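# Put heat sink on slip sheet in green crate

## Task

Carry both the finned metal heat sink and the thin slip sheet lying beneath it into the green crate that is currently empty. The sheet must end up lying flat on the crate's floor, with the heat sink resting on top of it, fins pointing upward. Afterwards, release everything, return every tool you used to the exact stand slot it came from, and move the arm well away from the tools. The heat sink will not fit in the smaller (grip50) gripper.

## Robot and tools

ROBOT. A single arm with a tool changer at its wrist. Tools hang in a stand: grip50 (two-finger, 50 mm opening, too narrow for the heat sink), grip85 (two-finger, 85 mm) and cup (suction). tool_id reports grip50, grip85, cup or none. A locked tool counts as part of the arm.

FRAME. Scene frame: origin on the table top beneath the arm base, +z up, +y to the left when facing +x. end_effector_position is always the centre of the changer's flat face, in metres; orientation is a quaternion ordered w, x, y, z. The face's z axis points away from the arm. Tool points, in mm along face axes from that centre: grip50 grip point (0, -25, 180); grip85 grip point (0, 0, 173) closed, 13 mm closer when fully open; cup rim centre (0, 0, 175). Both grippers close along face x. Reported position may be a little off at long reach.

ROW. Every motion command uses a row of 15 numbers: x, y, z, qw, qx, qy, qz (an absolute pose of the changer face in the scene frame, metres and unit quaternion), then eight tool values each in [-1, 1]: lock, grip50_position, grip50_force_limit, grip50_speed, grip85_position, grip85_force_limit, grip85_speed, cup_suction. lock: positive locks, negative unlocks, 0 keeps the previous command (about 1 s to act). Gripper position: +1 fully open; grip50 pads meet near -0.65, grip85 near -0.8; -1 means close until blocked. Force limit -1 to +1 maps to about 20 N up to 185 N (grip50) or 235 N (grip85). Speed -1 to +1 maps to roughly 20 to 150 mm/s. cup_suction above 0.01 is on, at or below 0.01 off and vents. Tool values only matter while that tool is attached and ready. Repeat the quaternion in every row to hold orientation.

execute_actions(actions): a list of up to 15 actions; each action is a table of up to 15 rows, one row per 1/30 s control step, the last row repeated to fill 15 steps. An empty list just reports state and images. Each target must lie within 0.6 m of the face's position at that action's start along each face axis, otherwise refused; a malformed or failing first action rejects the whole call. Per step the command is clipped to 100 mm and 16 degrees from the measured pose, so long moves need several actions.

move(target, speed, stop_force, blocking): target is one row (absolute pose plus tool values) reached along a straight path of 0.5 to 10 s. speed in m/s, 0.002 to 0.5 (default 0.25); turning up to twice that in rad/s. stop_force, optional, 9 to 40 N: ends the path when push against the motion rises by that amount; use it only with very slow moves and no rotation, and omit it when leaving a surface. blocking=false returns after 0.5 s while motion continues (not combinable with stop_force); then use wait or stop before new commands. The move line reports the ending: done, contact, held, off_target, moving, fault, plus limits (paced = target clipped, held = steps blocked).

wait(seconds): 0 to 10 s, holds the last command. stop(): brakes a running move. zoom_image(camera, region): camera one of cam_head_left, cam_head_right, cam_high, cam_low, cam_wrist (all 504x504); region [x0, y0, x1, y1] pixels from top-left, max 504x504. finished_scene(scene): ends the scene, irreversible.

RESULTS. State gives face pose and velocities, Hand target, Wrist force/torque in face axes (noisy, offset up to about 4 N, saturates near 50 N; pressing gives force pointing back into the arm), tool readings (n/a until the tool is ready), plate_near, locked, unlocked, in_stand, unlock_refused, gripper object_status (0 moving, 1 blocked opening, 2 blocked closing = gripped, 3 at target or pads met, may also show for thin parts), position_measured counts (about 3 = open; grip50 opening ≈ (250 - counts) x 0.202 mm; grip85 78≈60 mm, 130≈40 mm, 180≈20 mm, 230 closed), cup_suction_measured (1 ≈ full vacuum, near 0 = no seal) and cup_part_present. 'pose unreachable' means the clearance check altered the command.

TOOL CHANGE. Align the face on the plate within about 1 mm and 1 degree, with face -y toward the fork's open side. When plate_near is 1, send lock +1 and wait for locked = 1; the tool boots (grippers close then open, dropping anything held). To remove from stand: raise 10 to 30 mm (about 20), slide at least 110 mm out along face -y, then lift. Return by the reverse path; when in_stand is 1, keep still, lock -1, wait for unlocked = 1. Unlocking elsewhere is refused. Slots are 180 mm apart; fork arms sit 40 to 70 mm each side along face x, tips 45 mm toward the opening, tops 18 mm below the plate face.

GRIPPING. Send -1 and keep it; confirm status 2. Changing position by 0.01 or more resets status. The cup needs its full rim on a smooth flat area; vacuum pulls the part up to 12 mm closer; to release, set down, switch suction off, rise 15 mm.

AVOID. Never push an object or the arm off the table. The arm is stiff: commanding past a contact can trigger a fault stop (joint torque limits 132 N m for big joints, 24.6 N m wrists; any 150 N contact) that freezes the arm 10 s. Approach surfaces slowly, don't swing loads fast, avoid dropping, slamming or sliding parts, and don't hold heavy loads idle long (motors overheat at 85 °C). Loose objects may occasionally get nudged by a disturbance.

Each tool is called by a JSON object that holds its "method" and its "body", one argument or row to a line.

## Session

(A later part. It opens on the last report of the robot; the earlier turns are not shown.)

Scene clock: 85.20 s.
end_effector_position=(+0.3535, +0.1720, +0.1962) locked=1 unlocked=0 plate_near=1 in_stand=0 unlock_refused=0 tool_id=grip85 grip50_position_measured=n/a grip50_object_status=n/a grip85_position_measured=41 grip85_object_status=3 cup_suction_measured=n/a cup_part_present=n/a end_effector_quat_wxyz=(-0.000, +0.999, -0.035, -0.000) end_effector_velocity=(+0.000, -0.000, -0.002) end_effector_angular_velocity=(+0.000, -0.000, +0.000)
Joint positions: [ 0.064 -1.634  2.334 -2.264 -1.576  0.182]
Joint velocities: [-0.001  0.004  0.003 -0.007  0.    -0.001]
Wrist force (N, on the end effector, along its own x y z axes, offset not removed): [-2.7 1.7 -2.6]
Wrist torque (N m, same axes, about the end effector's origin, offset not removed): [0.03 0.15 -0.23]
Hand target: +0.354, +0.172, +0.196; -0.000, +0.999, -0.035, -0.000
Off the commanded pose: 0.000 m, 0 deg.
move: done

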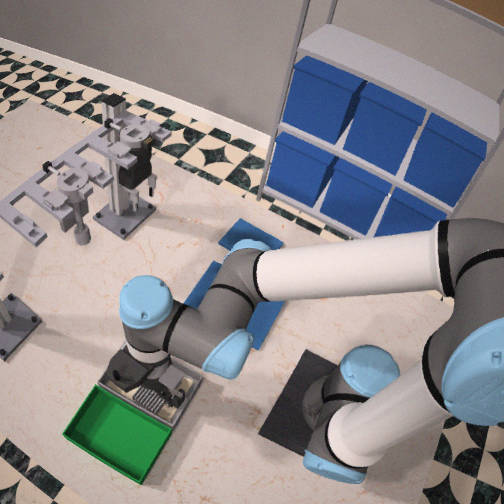

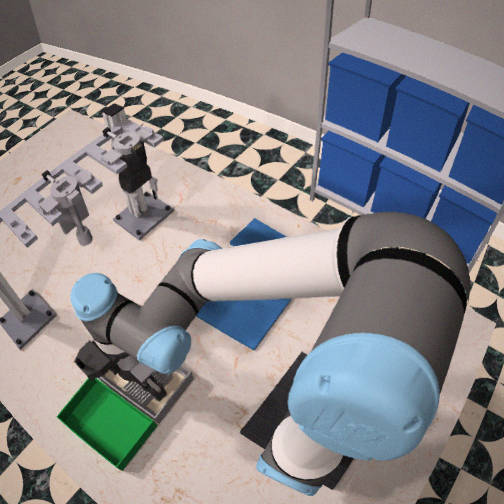

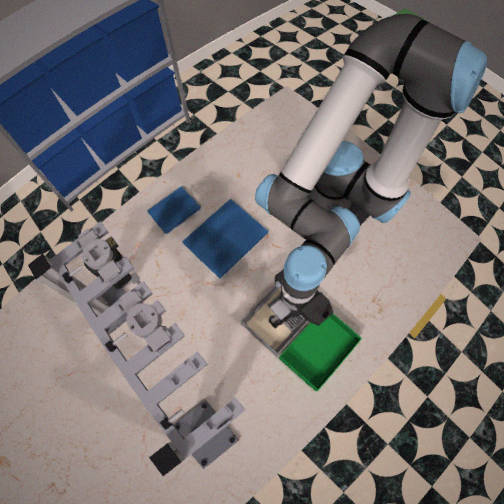

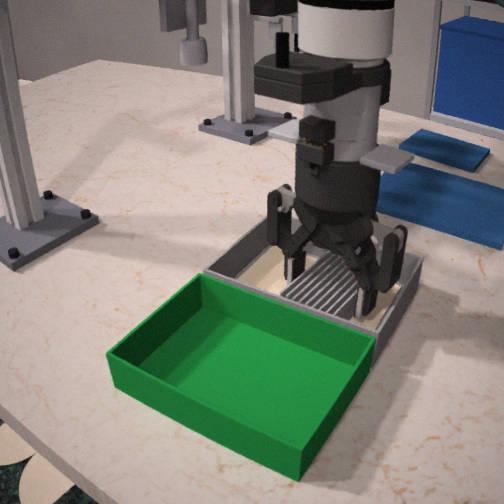

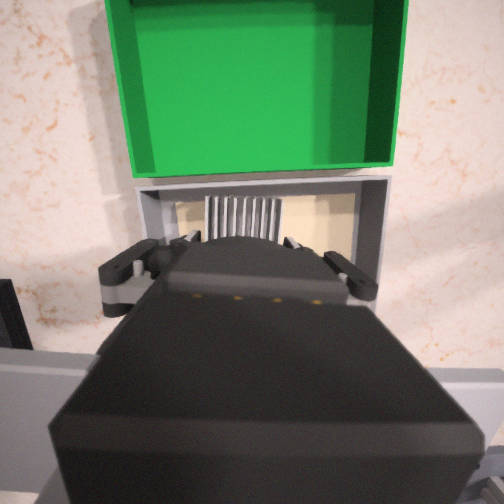

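{"method": "move", "body": {
  "target": [0.3536,0.172,0.196,0,0.9994,-0.035,0,0,0,0,0,-1,-0.6,-0.6,0]
}}

{"method": "move", "body": {
  "target": [0.3536,0.172,0.25,0,0.9994,-0.035,0,0,0,0,0,-1,-0.6,-0.6,0],
  "speed": 0.08
}}

{"method": "move", "body": {
  "target": [0.40,0.035,0.25,0,0.7071,0.7071,0,0,0,0,0,-1,-0.6,-0.6,0],
  "speed": 0.3
}}

Scene clock: 94.33 s.
end_effector_position=(+0.3536, +0.1720, +0.1960) locked=1 unlocked=0 plate_near=1 in_stand=0 unlock_refused=0 tool_id=grip85 grip50_position_measured=n/a grip50_object_status=n/a grip85_position_measured=79 grip85_object_status=2 cup_suction_measured=n/a cup_part_present=n/a end_effector_quat_wxyz=(-0.000, +0.999, -0.035, +0.000) end_effector_velocity=(+0.000, -0.000, -0.000) end_effector_angular_velocity=(-0.000, +0.000, -0.000)
Joint positions: [ 0.064 -1.633  2.334 -2.265 -1.576  0.182]
Joint velocities: [ 0.  0. -0.  0. -0.  0.]
Wrist force (N, on the end effector, along its own x y z axes, offset not removed): [-6.7 1.5 -34.1]
Wrist torque (N m, same axes, about the end effector's origin, offset not removed): [-0.05 -1.41 -0.20]
Hand target: +0.354, +0.172, +0.196; -0.000, +0.999, -0.035, +0.000
Off the commanded pose: 0.000 m, 0 deg.
move: done

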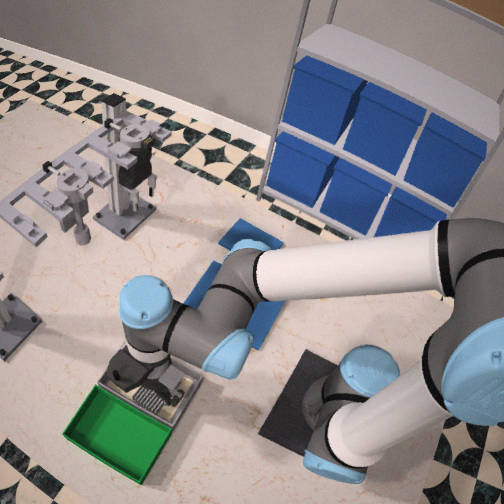

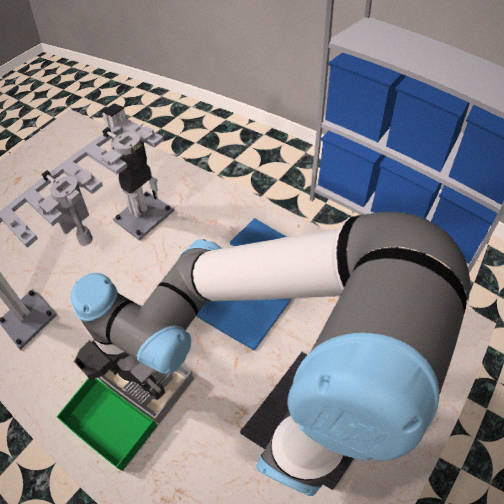

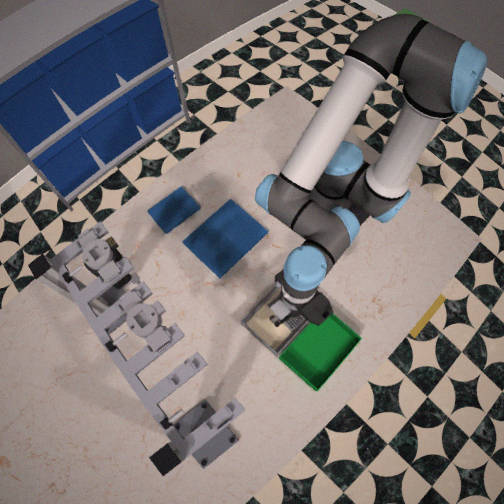

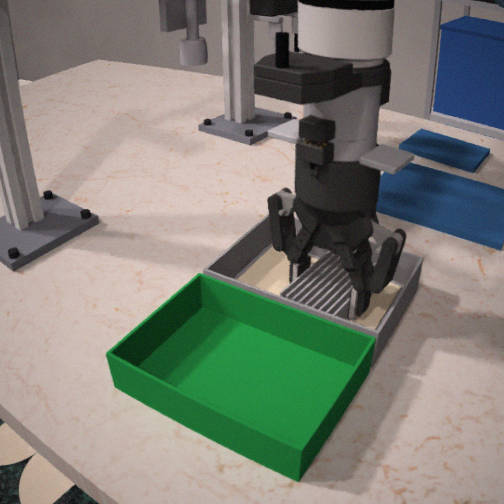

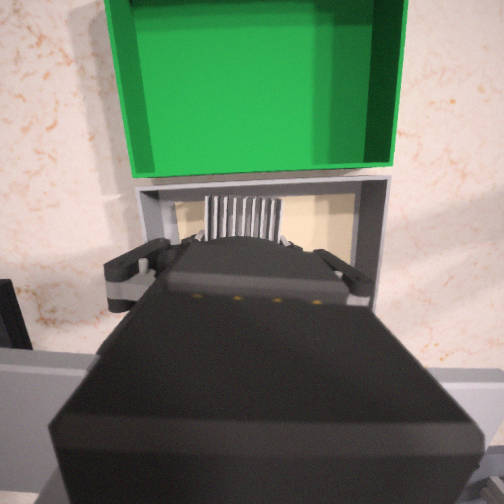

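Scene clock: 95.47 s.
end_effector_position=(+0.3537, +0.1720, +0.2498) locked=1 unlocked=0 plate_near=1 in_stand=0 unlock_refused=0 tool_id=grip85 grip50_position_measured=n/a grip50_object_status=n/a grip85_position_measured=79 grip85_object_status=2 cup_suction_measured=n/a cup_part_present=n/a end_effector_quat_wxyz=(-0.000, +0.999, -0.035, +0.000) end_effector_velocity=(+0.000, -0.000, +0.002) end_effector_angular_velocity=(-0.001, +0.000, +0.000)
Joint positions: [ 0.065 -1.728  2.248 -2.083 -1.576  0.183]
Joint velocities: [-0.    -0.003 -0.003  0.006 -0.001 -0.   ]
Wrist force (N, on the end effector, along its own x y z axes, offset not removed): [1.4 0.3 -2.9]
Wrist torque (N m, same axes, about the end effector's origin, offset not removed): [0.12 -0.16 -0.25]
Hand target: +0.354, +0.172, +0.250; +0.000, +0.999, -0.035, +0.000
Off the commanded pose: 0.000 m, 0 deg.
move: done

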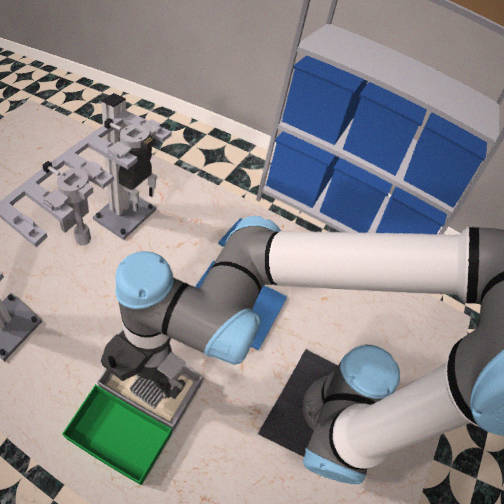

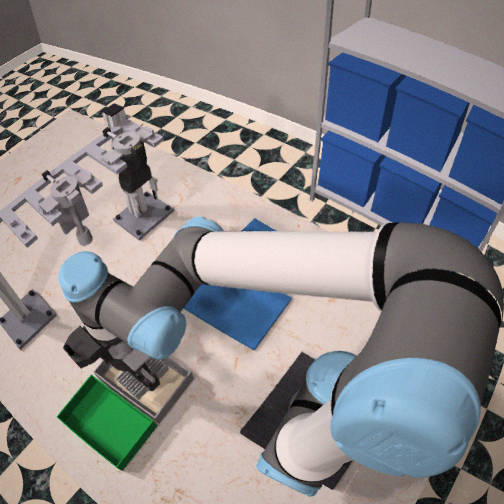

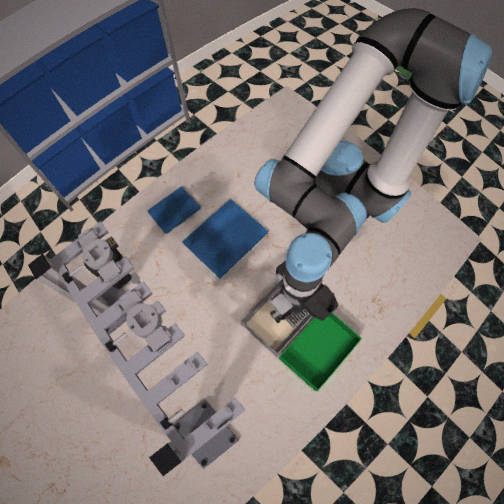

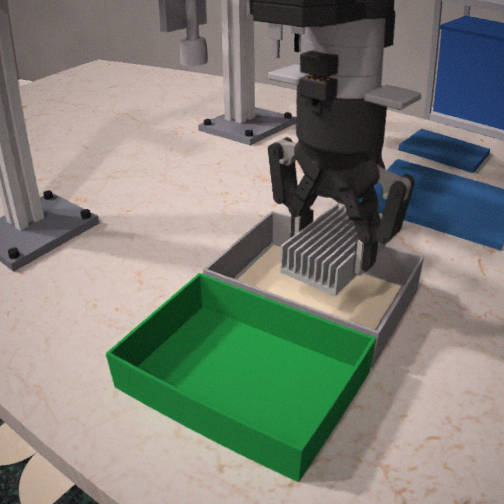

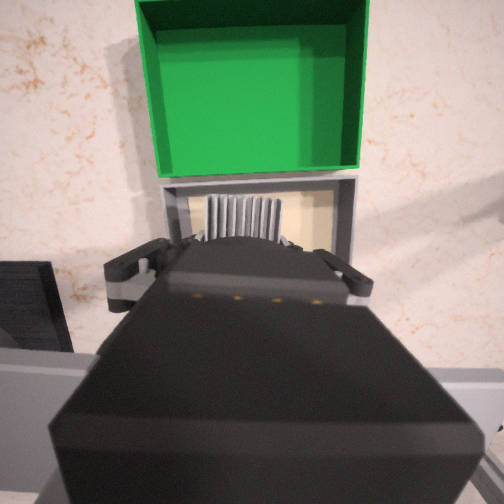

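Scene clock: 98.73 s.
end_effector_position=(+0.3999, +0.0352, +0.2500) locked=1 unlocked=0 plate_near=1 in_stand=0 unlock_refused=0 tool_id=grip85 grip50_position_measured=n/a grip50_object_status=n/a grip85_position_measured=79 grip85_object_status=2 cup_suction_measured=n/a cup_part_present=n/a end_effector_quat_wxyz=(-0.000, +0.707, +0.707, +0.000) end_effector_velocity=(+0.000, -0.001, +0.000) end_effector_angular_velocity=(+0.002, -0.000, +0.011)
Joint positions: [-0.291 -1.708  2.23  -2.087 -1.578 -1.813]
Joint velocities: [-0.002  0.    -0.    -0.     0.002 -0.013]
Wrist force (N, on the end effector, along its own x y z axes, offset not removed): [1.1 0.2 1.1]
Wrist torque (N m, same axes, about the end effector's origin, offset not removed): [0.19 0.03 -0.31]
Hand target: +0.400, +0.035, +0.250; -0.000, +0.707, +0.707, +0.000
Off the commanded pose: 0.000 m, 0 deg.
move: done

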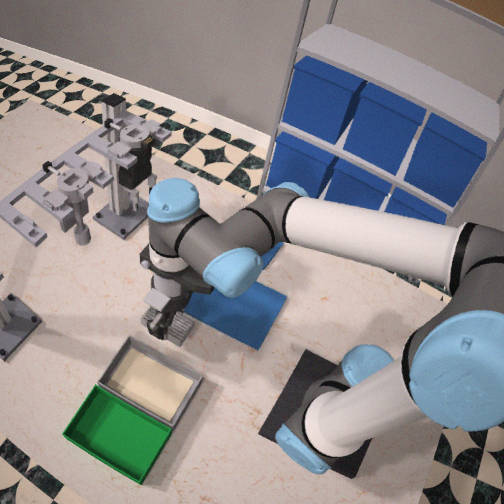

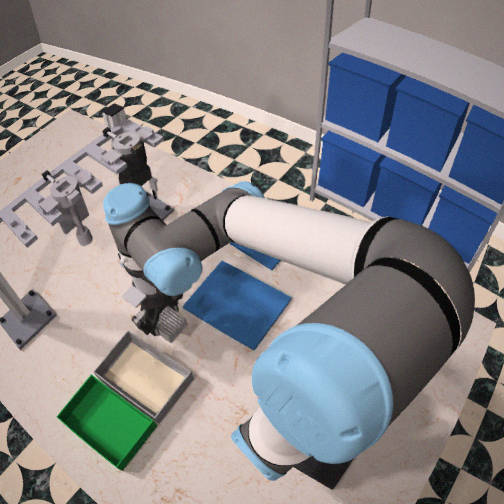

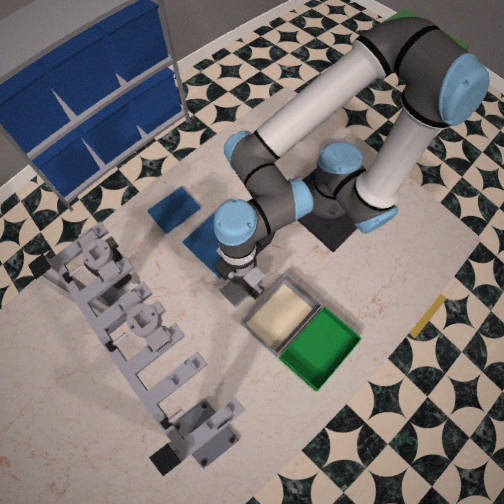

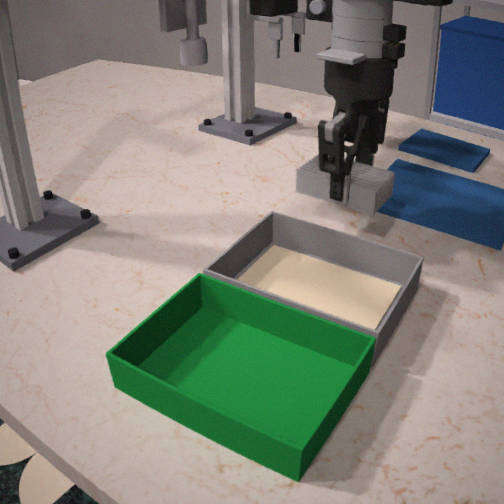

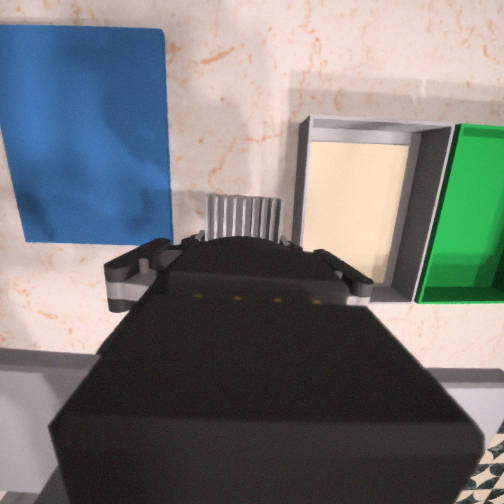

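{"method": "move", "body": {
  "target": [0.40,0.025,0.194,0,0.7071,0.7071,0,0,0,0,0,-1,-0.6,-0.6,0],
  "speed": 0.06
}}

{"method": "move", "body": {
  "target": [0.40,0.025,0.186,0,0.7071,0.7071,0,0,0,0,0,-1,-0.6,-0.6,0],
  "speed": 0.004,
  "stop_force": 9
}}

Scene clock: 104.50 s.
end_effector_position=(+0.3998, +0.0251, +0.1943) locked=1 unlocked=0 plate_near=1 in_stand=0 unlock_refused=0 tool_id=grip85 grip50_position_measured=n/a grip50_object_status=n/a grip85_position_measured=79 grip85_object_status=2 cup_suction_measured=n/a cup_part_present=n/a end_effector_quat_wxyz=(-0.000, +0.707, +0.707, +0.000) end_effector_velocity=(+0.000, -0.000, -0.002) end_effector_angular_velocity=(+0.001, -0.000, -0.000)
Joint positions: [-0.318 -1.613  2.319 -2.273 -1.579 -1.84 ]
Joint velocities: [-0.001  0.005  0.003 -0.007  0.001 -0.001]
Wrist force (N, on the end effector, along its own x y z axes, offset not removed): [-0.7 0.6 1.0]
Wrist torque (N m, same axes, about the end effector's origin, offset not removed): [0.03 0.04 -0.25]
Hand target: +0.400, +0.025, +0.194; -0.000, +0.707, +0.707, +0.000
Off the commanded pose: 0.000 m, 0 deg.
move: done

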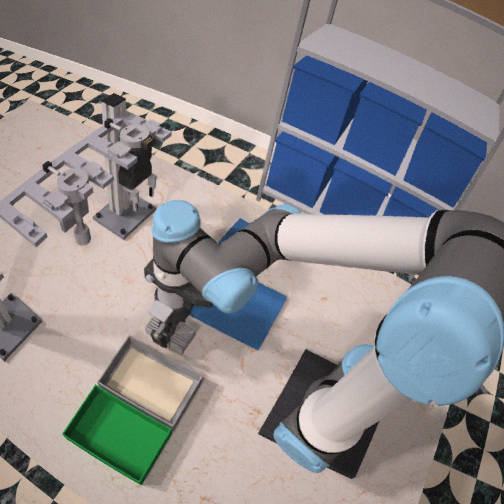

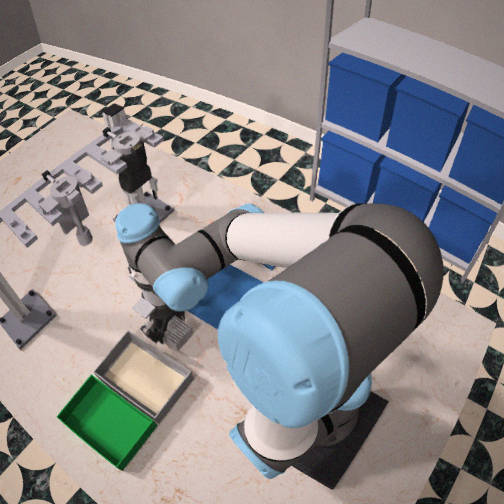

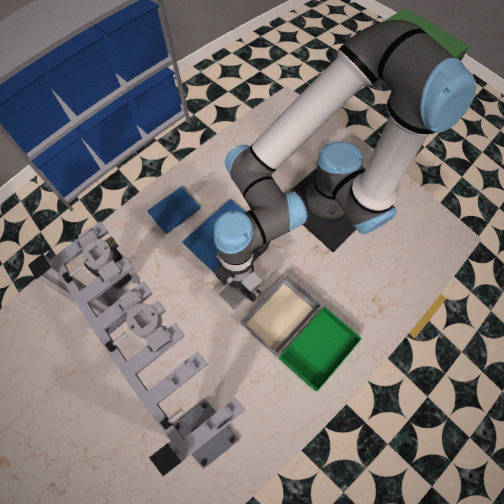

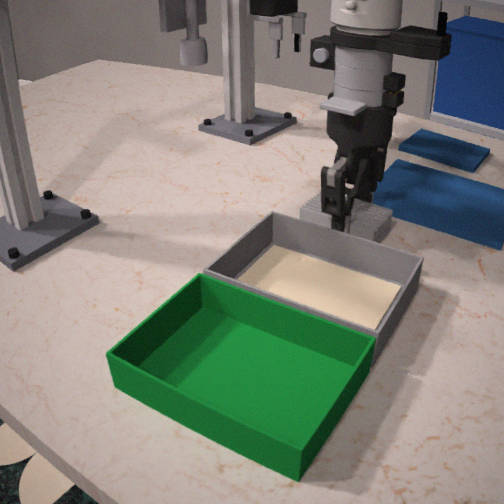

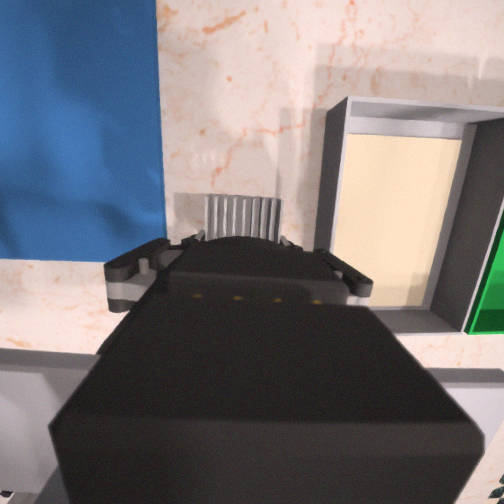

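Scene clock: 105.67 s.
end_effector_position=(+0.3999, +0.0250, +0.1910) locked=1 unlocked=0 plate_near=1 in_stand=0 unlock_refused=0 tool_id=grip85 grip50_position_measured=n/a grip50_object_status=n/a grip85_position_measured=79 grip85_object_status=2 cup_suction_measured=n/a cup_part_present=n/a end_effector_quat_wxyz=(+0.000, +0.707, +0.707, +0.000) end_effector_velocity=(-0.000, -0.000, +0.001) end_effector_angular_velocity=(+0.000, +0.003, +0.000)
Joint positions: [-0.318 -1.606  2.324 -2.285 -1.579 -1.841]
Joint velocities: [-0.    -0.002 -0.002  0.006 -0.    -0.   ]
Wrist force (N, on the end effector, along its own x y z axes, offset not removed): [1.2 -4.5 -36.3]
Wrist torque (N m, same axes, about the end effector's origin, offset not removed): [0.66 -0.10 -0.23]
Hand target: +0.400, +0.025, +0.191; +0.000, +0.707, +0.707, +0.000
Off the commanded pose: 0.005 m, 0 deg.
move: contact

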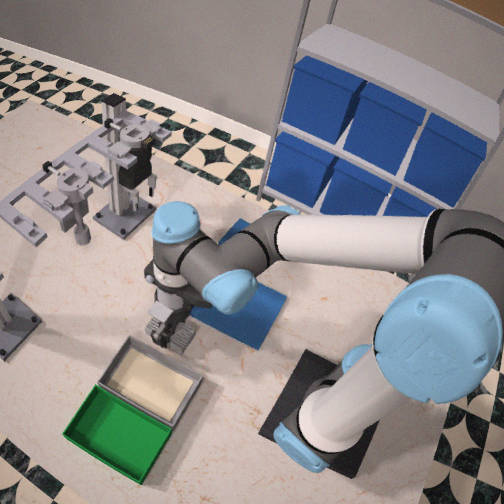

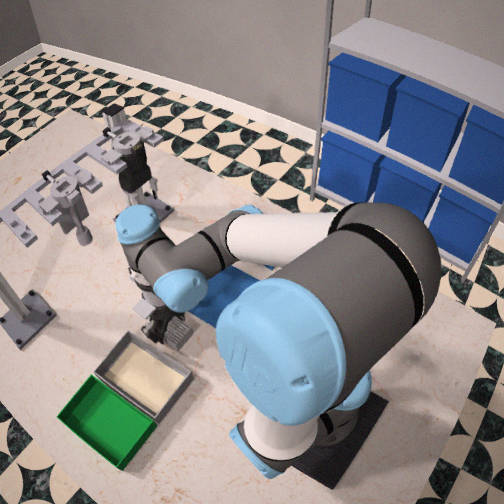

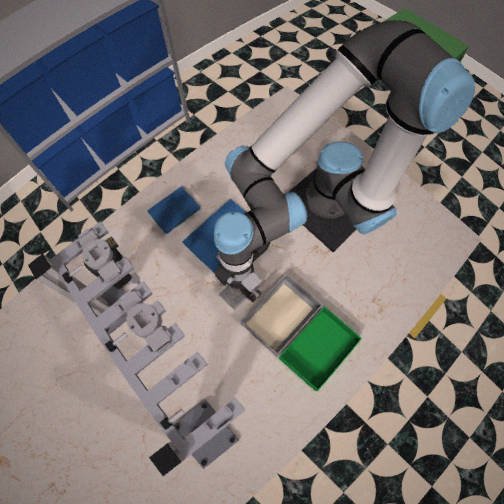

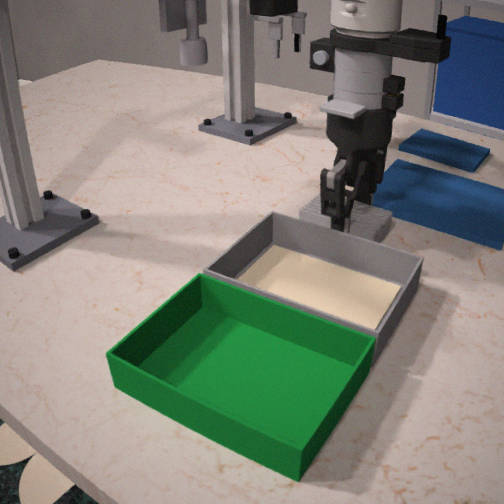

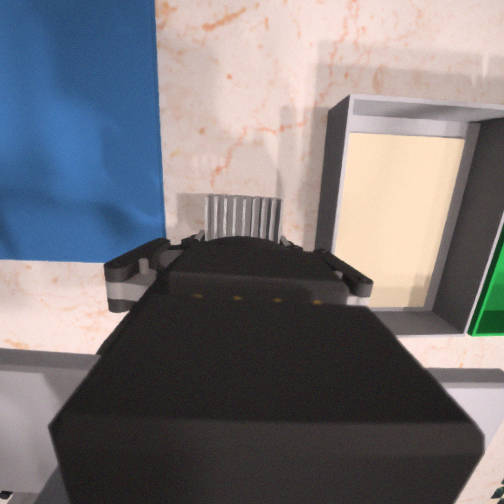

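{"method": "move", "body": {
  "target": [0.40,0.025,0.1913,0,0.7071,0.7071,0,0,0,0,0,0.7,-0.6,0,0],
  "speed": 0.01
}}

{"method": "move", "body": {
  "target": [0.40,0.025,0.24,0,0.7071,0.7071,0,0,0,0,0,0.7,-0.6,0,0],
  "speed": 0.1
}}

{"method": "move", "body": {
  "target": [0.5003,0.2183,0.38,0,0.7314,0.6820,0,0,0,0,0,0.7,-0.6,0,0],
  "speed": 0.3
}}

{"method": "move", "body": {
  "target": [0.6499,0.2078,0.38,0,0.7314,0.6820,0,0,0,0,0,0.7,-0.6,0,0],
  "speed": 0.1,
  "stop_force": 25
}}

{"method": "move", "body": {
  "target": [0.6499,0.2078,0.3599,0,0.7314,0.6820,0,0,0,0,0,0.7,-0.6,0,0],
  "speed": 0.012,
  "stop_force": 25
}}

Scene clock: 113.27 s.
end_effector_position=(+0.4000, +0.0250, +0.1913) locked=1 unlocked=0 plate_near=1 in_stand=0 unlock_refused=0 tool_id=grip85 grip50_position_measured=n/a grip50_object_status=n/a grip85_position_measured=41 grip85_object_status=3 cup_suction_measured=n/a cup_part_present=n/a end_effector_quat_wxyz=(+0.000, +0.707, +0.707, +0.000) end_effector_velocity=(-0.000, +0.000, +0.000) end_effector_angular_velocity=(+0.000, +0.000, -0.001)
Joint positions: [-0.318 -1.606  2.323 -2.284 -1.579 -1.841]
Joint velocities: [ 0.    -0.    -0.     0.001  0.     0.001]
Wrist force (N, on the end effector, along its own x y z axes, offset not removed): [-0.6 -1.9 -2.0]
Wrist torque (N m, same axes, about the end effector's origin, offset not removed): [-0.06 0.03 -0.34]
Hand target: +0.400, +0.025, +0.191; +0.000, +0.707, +0.707, +0.000
Off the commanded pose: 0.000 m, 0 deg.
move: done

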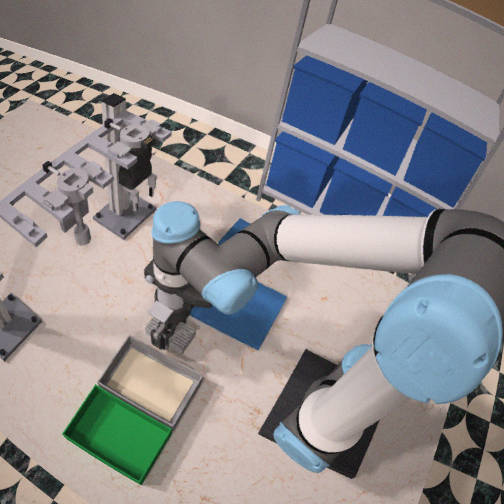

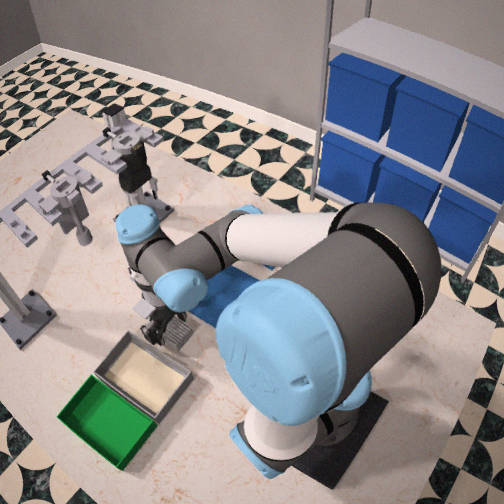

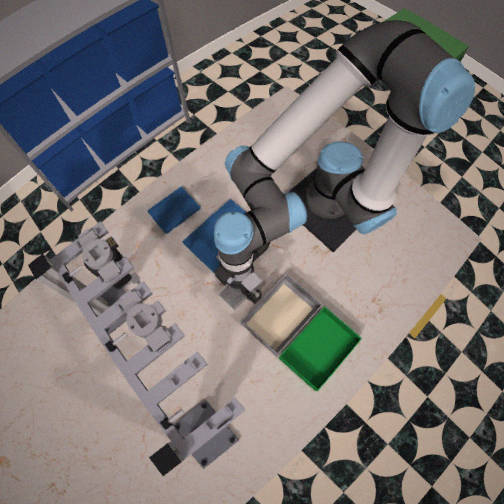

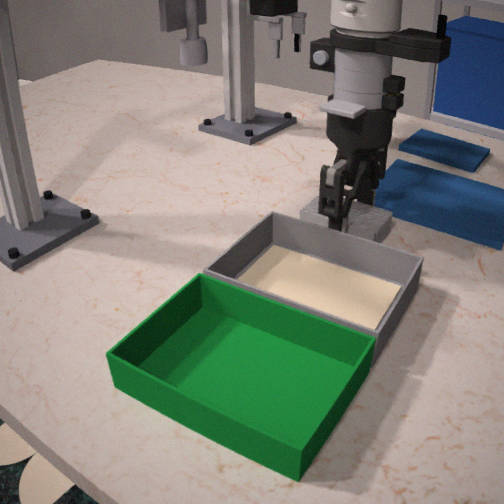

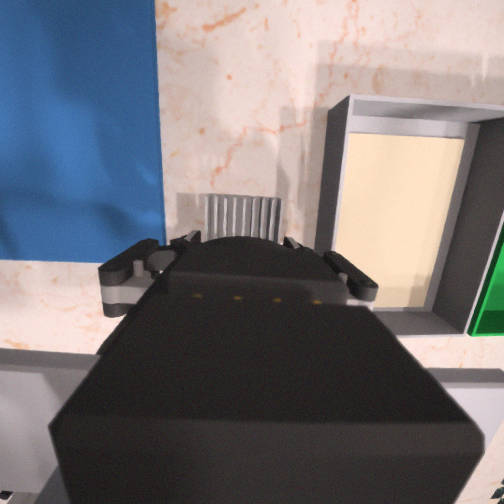

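Scene clock: 114.20 s.
end_effector_position=(+0.4001, +0.0250, +0.2397) locked=1 unlocked=0 plate_near=1 in_stand=0 unlock_refused=0 tool_id=grip85 grip50_position_measured=n/a grip50_object_status=n/a grip85_position_measured=41 grip85_object_status=3 cup_suction_measured=n/a cup_part_present=n/a end_effector_quat_wxyz=(+0.000, +0.707, +0.707, +0.000) end_effector_velocity=(+0.000, +0.000, +0.002) end_effector_angular_velocity=(+0.001, +0.000, +0.000)
Joint positions: [-0.317 -1.695  2.249 -2.121 -1.579 -1.839]
Joint velocities: [ 0.    -0.003 -0.004  0.008  0.001 -0.   ]
Wrist force (N, on the end effector, along its own x y z axes, offset not removed): [-2.1 0.1 -3.2]
Wrist torque (N m, same axes, about the end effector's origin, offset not removed): [0.01 0.20 -0.10]
Hand target: +0.400, +0.025, +0.240; +0.000, +0.707, +0.707, +0.000
Off the commanded pose: 0.000 m, 0 deg.
move: done

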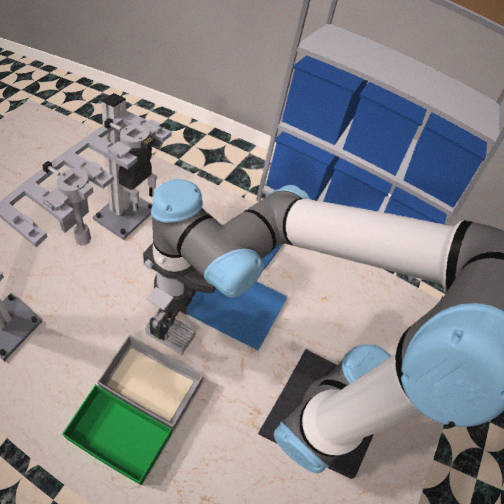

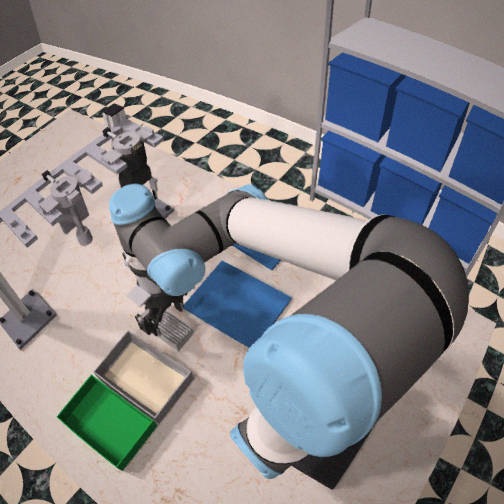

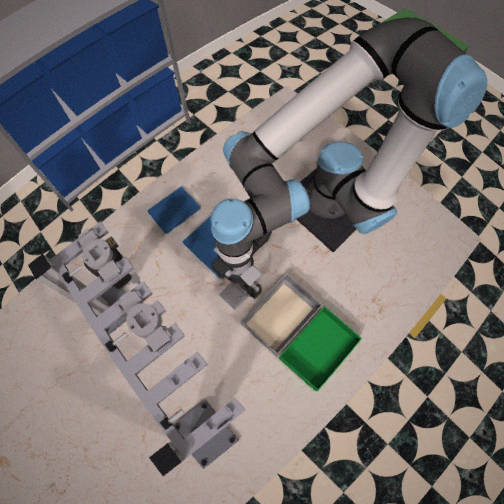

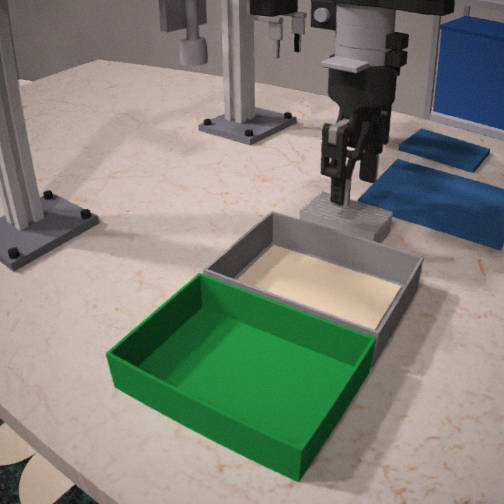

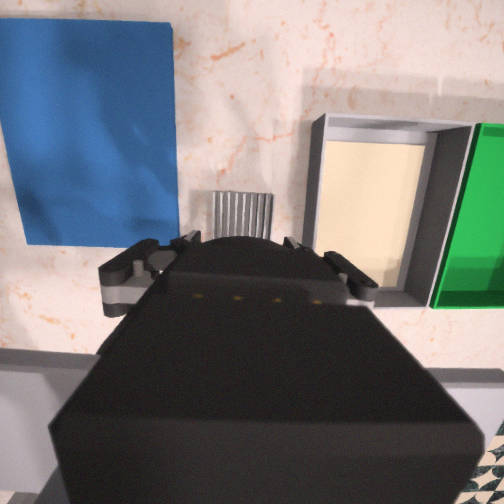

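Scene clock: 115.73 s.
end_effector_position=(+0.5006, +0.2180, +0.3797) locked=1 unlocked=0 plate_near=1 in_stand=0 unlock_refused=0 tool_id=grip85 grip50_position_measured=n/a grip50_object_status=n/a grip85_position_measured=41 grip85_object_status=3 cup_suction_measured=n/a cup_part_present=n/a end_effector_quat_wxyz=(+0.000, +0.731, +0.682, -0.000) end_effector_velocity=(+0.001, +0.001, +0.001) end_effector_angular_velocity=(+0.001, +0.001, -0.001)
Joint positions: [ 0.122 -1.458  1.633 -1.739 -1.577 -1.332]
Joint velocities: [ 0.002  0.004 -0.006  0.004  0.001  0.002]
Wrist force (N, on the end effector, along its own x y z axes, offset not removed): [-0.7 -0.9 -2.1]
Wrist torque (N m, same axes, about the end effector's origin, offset not removed): [0.06 0.15 -0.13]
Hand target: +0.501, +0.218, +0.380; +0.000, +0.731, +0.682, -0.000
Off the commanded pose: 0.000 m, 0 deg.
move: done

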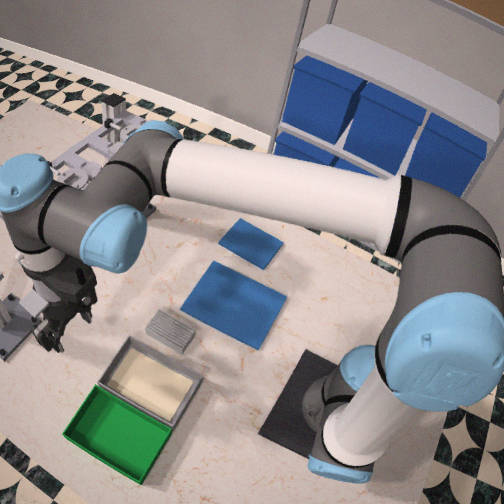

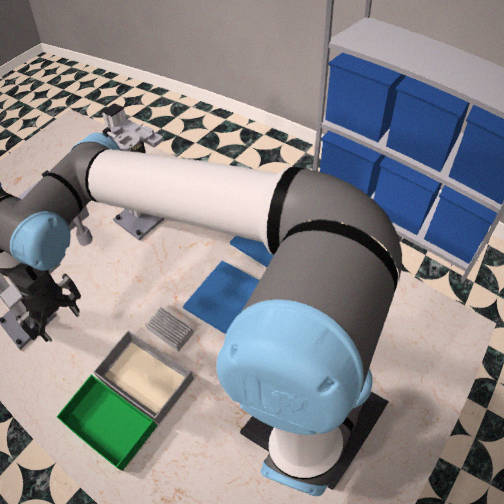

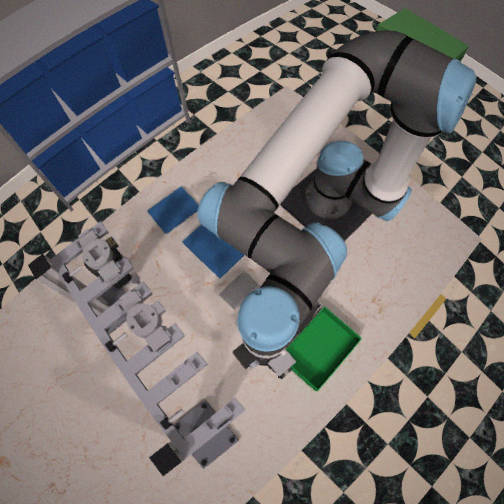

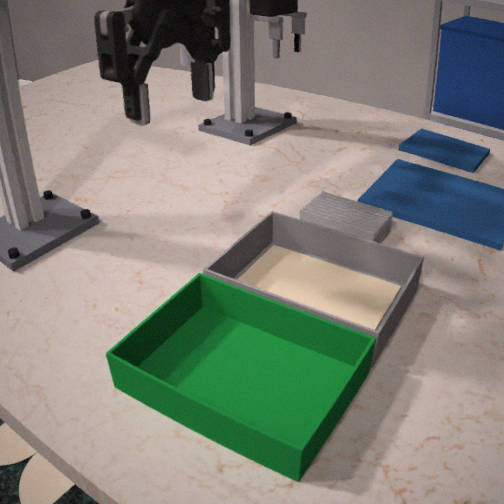

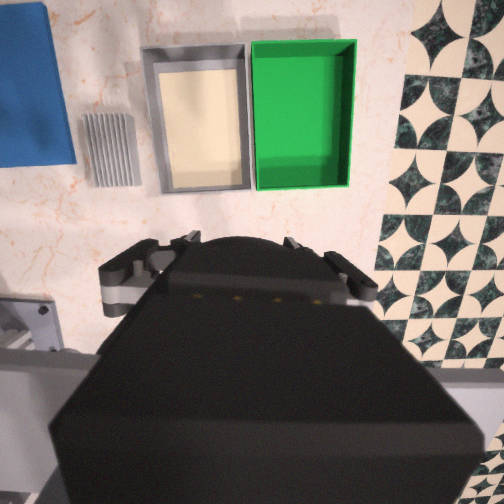

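Scene clock: 117.73 s.
end_effector_position=(+0.6498, +0.2078, +0.3799) locked=1 unlocked=0 plate_near=1 in_stand=0 unlock_refused=0 tool_id=grip85 grip50_position_measured=n/a grip50_object_status=n/a grip85_position_measured=41 grip85_object_status=3 cup_suction_measured=n/a cup_part_present=n/a end_effector_quat_wxyz=(-0.000, +0.731, +0.682, +0.000) end_effector_velocity=(+0.002, +0.000, +0.000) end_effector_angular_velocity=(-0.000, +0.001, +0.001)
Joint positions: [ 0.069 -1.127  1.205 -1.642 -1.576 -1.384]
Joint velocities: [-0.     0.005 -0.007  0.003  0.    -0.001]
Wrist force (N, on the end effector, along its own x y z axes, offset not removed): [1.2 1.8 -4.8]
Wrist torque (N m, same axes, about the end effector's origin, offset not removed): [0.23 -0.02 -0.22]
Hand target: +0.650, +0.208, +0.380; -0.000, +0.731, +0.682, +0.000
Off the commanded pose: 0.000 m, 0 deg.
move: done

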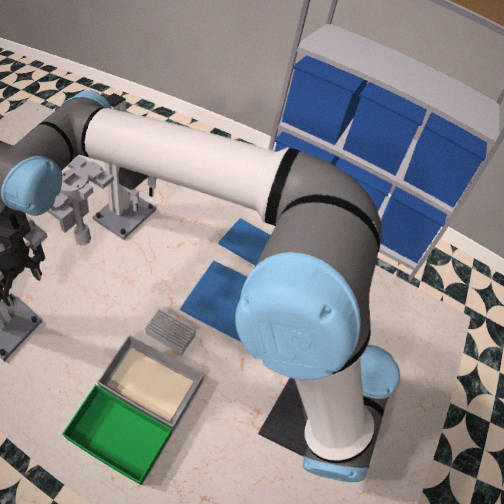

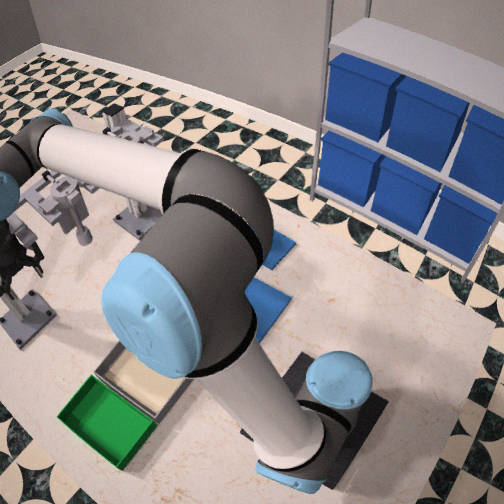

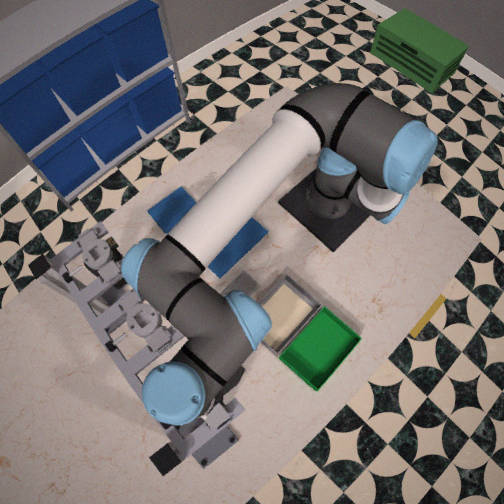

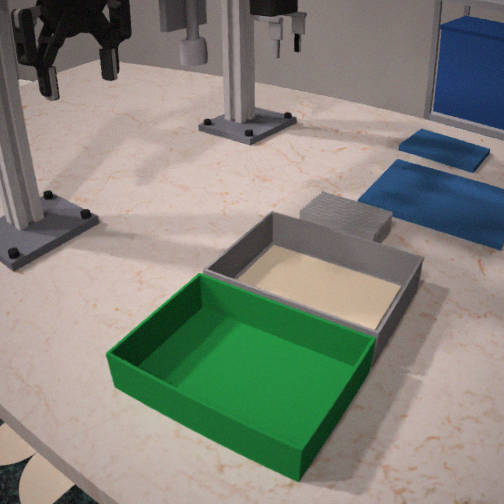

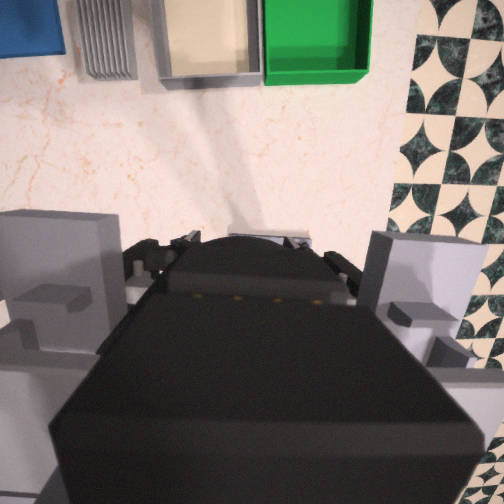

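Scene clock: 119.63 s.
end_effector_position=(+0.6499, +0.2078, +0.3601) locked=1 unlocked=0 plate_near=1 in_stand=1 unlock_refused=0 tool_id=grip85 grip50_position_measured=n/a grip50_object_status=n/a grip85_position_measured=41 grip85_object_status=3 cup_suction_measured=n/a cup_part_present=n/a end_effector_quat_wxyz=(-0.000, +0.731, +0.682, -0.000) end_effector_velocity=(-0.000, -0.000, -0.002) end_effector_angular_velocity=(-0.001, +0.000, +0.000)
Joint positions: [ 0.069 -1.122  1.249 -1.691 -1.576 -1.384]
Joint velocities: [-0.     0.001  0.005 -0.005 -0.001 -0.   ]
Wrist force (N, on the end effector, along its own x y z axes, offset not removed): [1.2 7.4 -2.0]
Wrist torque (N m, same axes, about the end effector's origin, offset not removed): [-0.27 -0.05 -0.71]
Hand target: +0.650, +0.208, +0.360; -0.000, +0.731, +0.682, -0.000
Off the commanded pose: 0.000 m, 0 deg.
move: done

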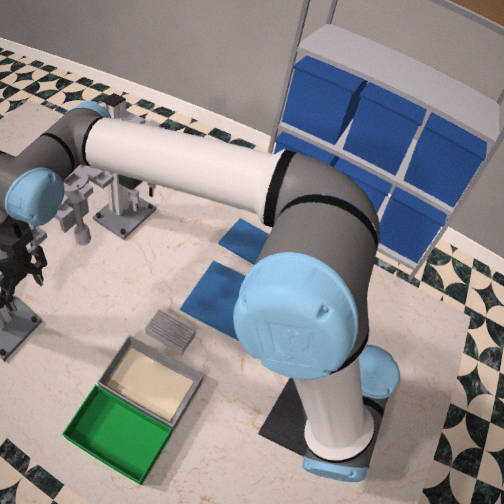

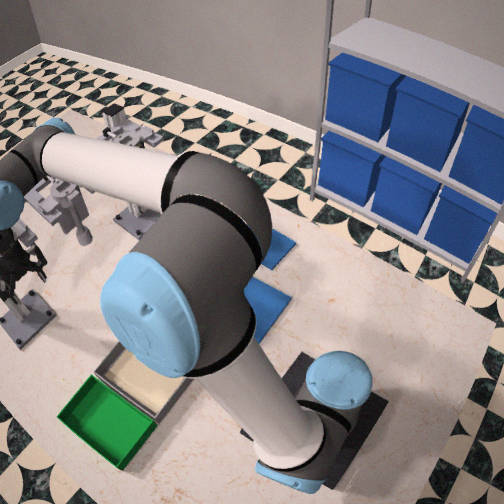

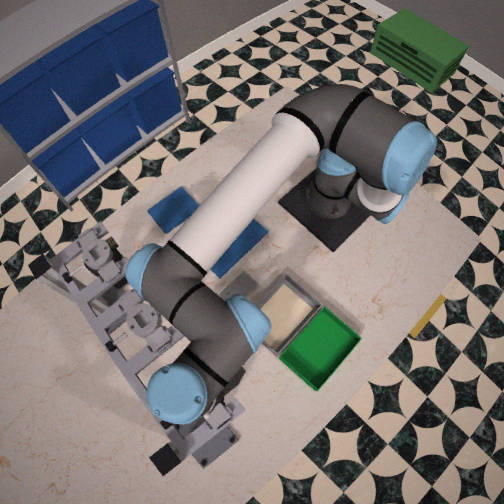

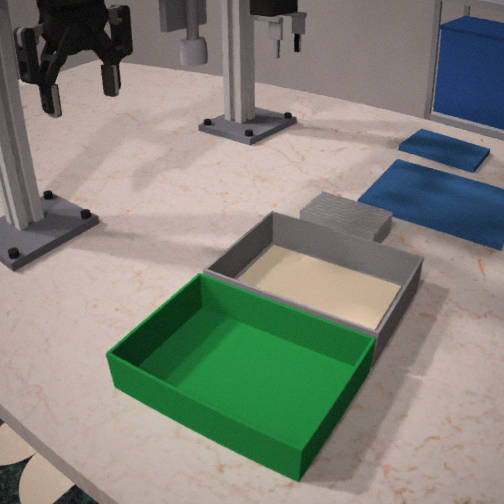

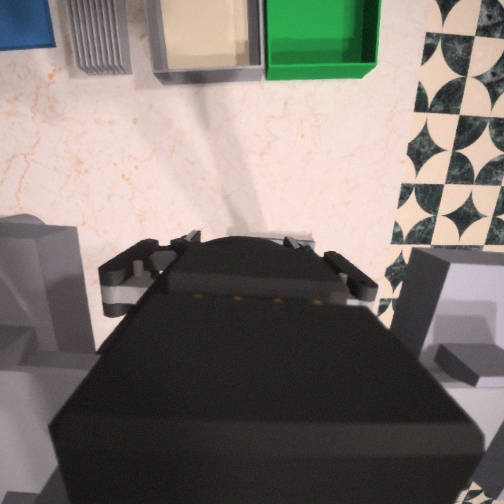

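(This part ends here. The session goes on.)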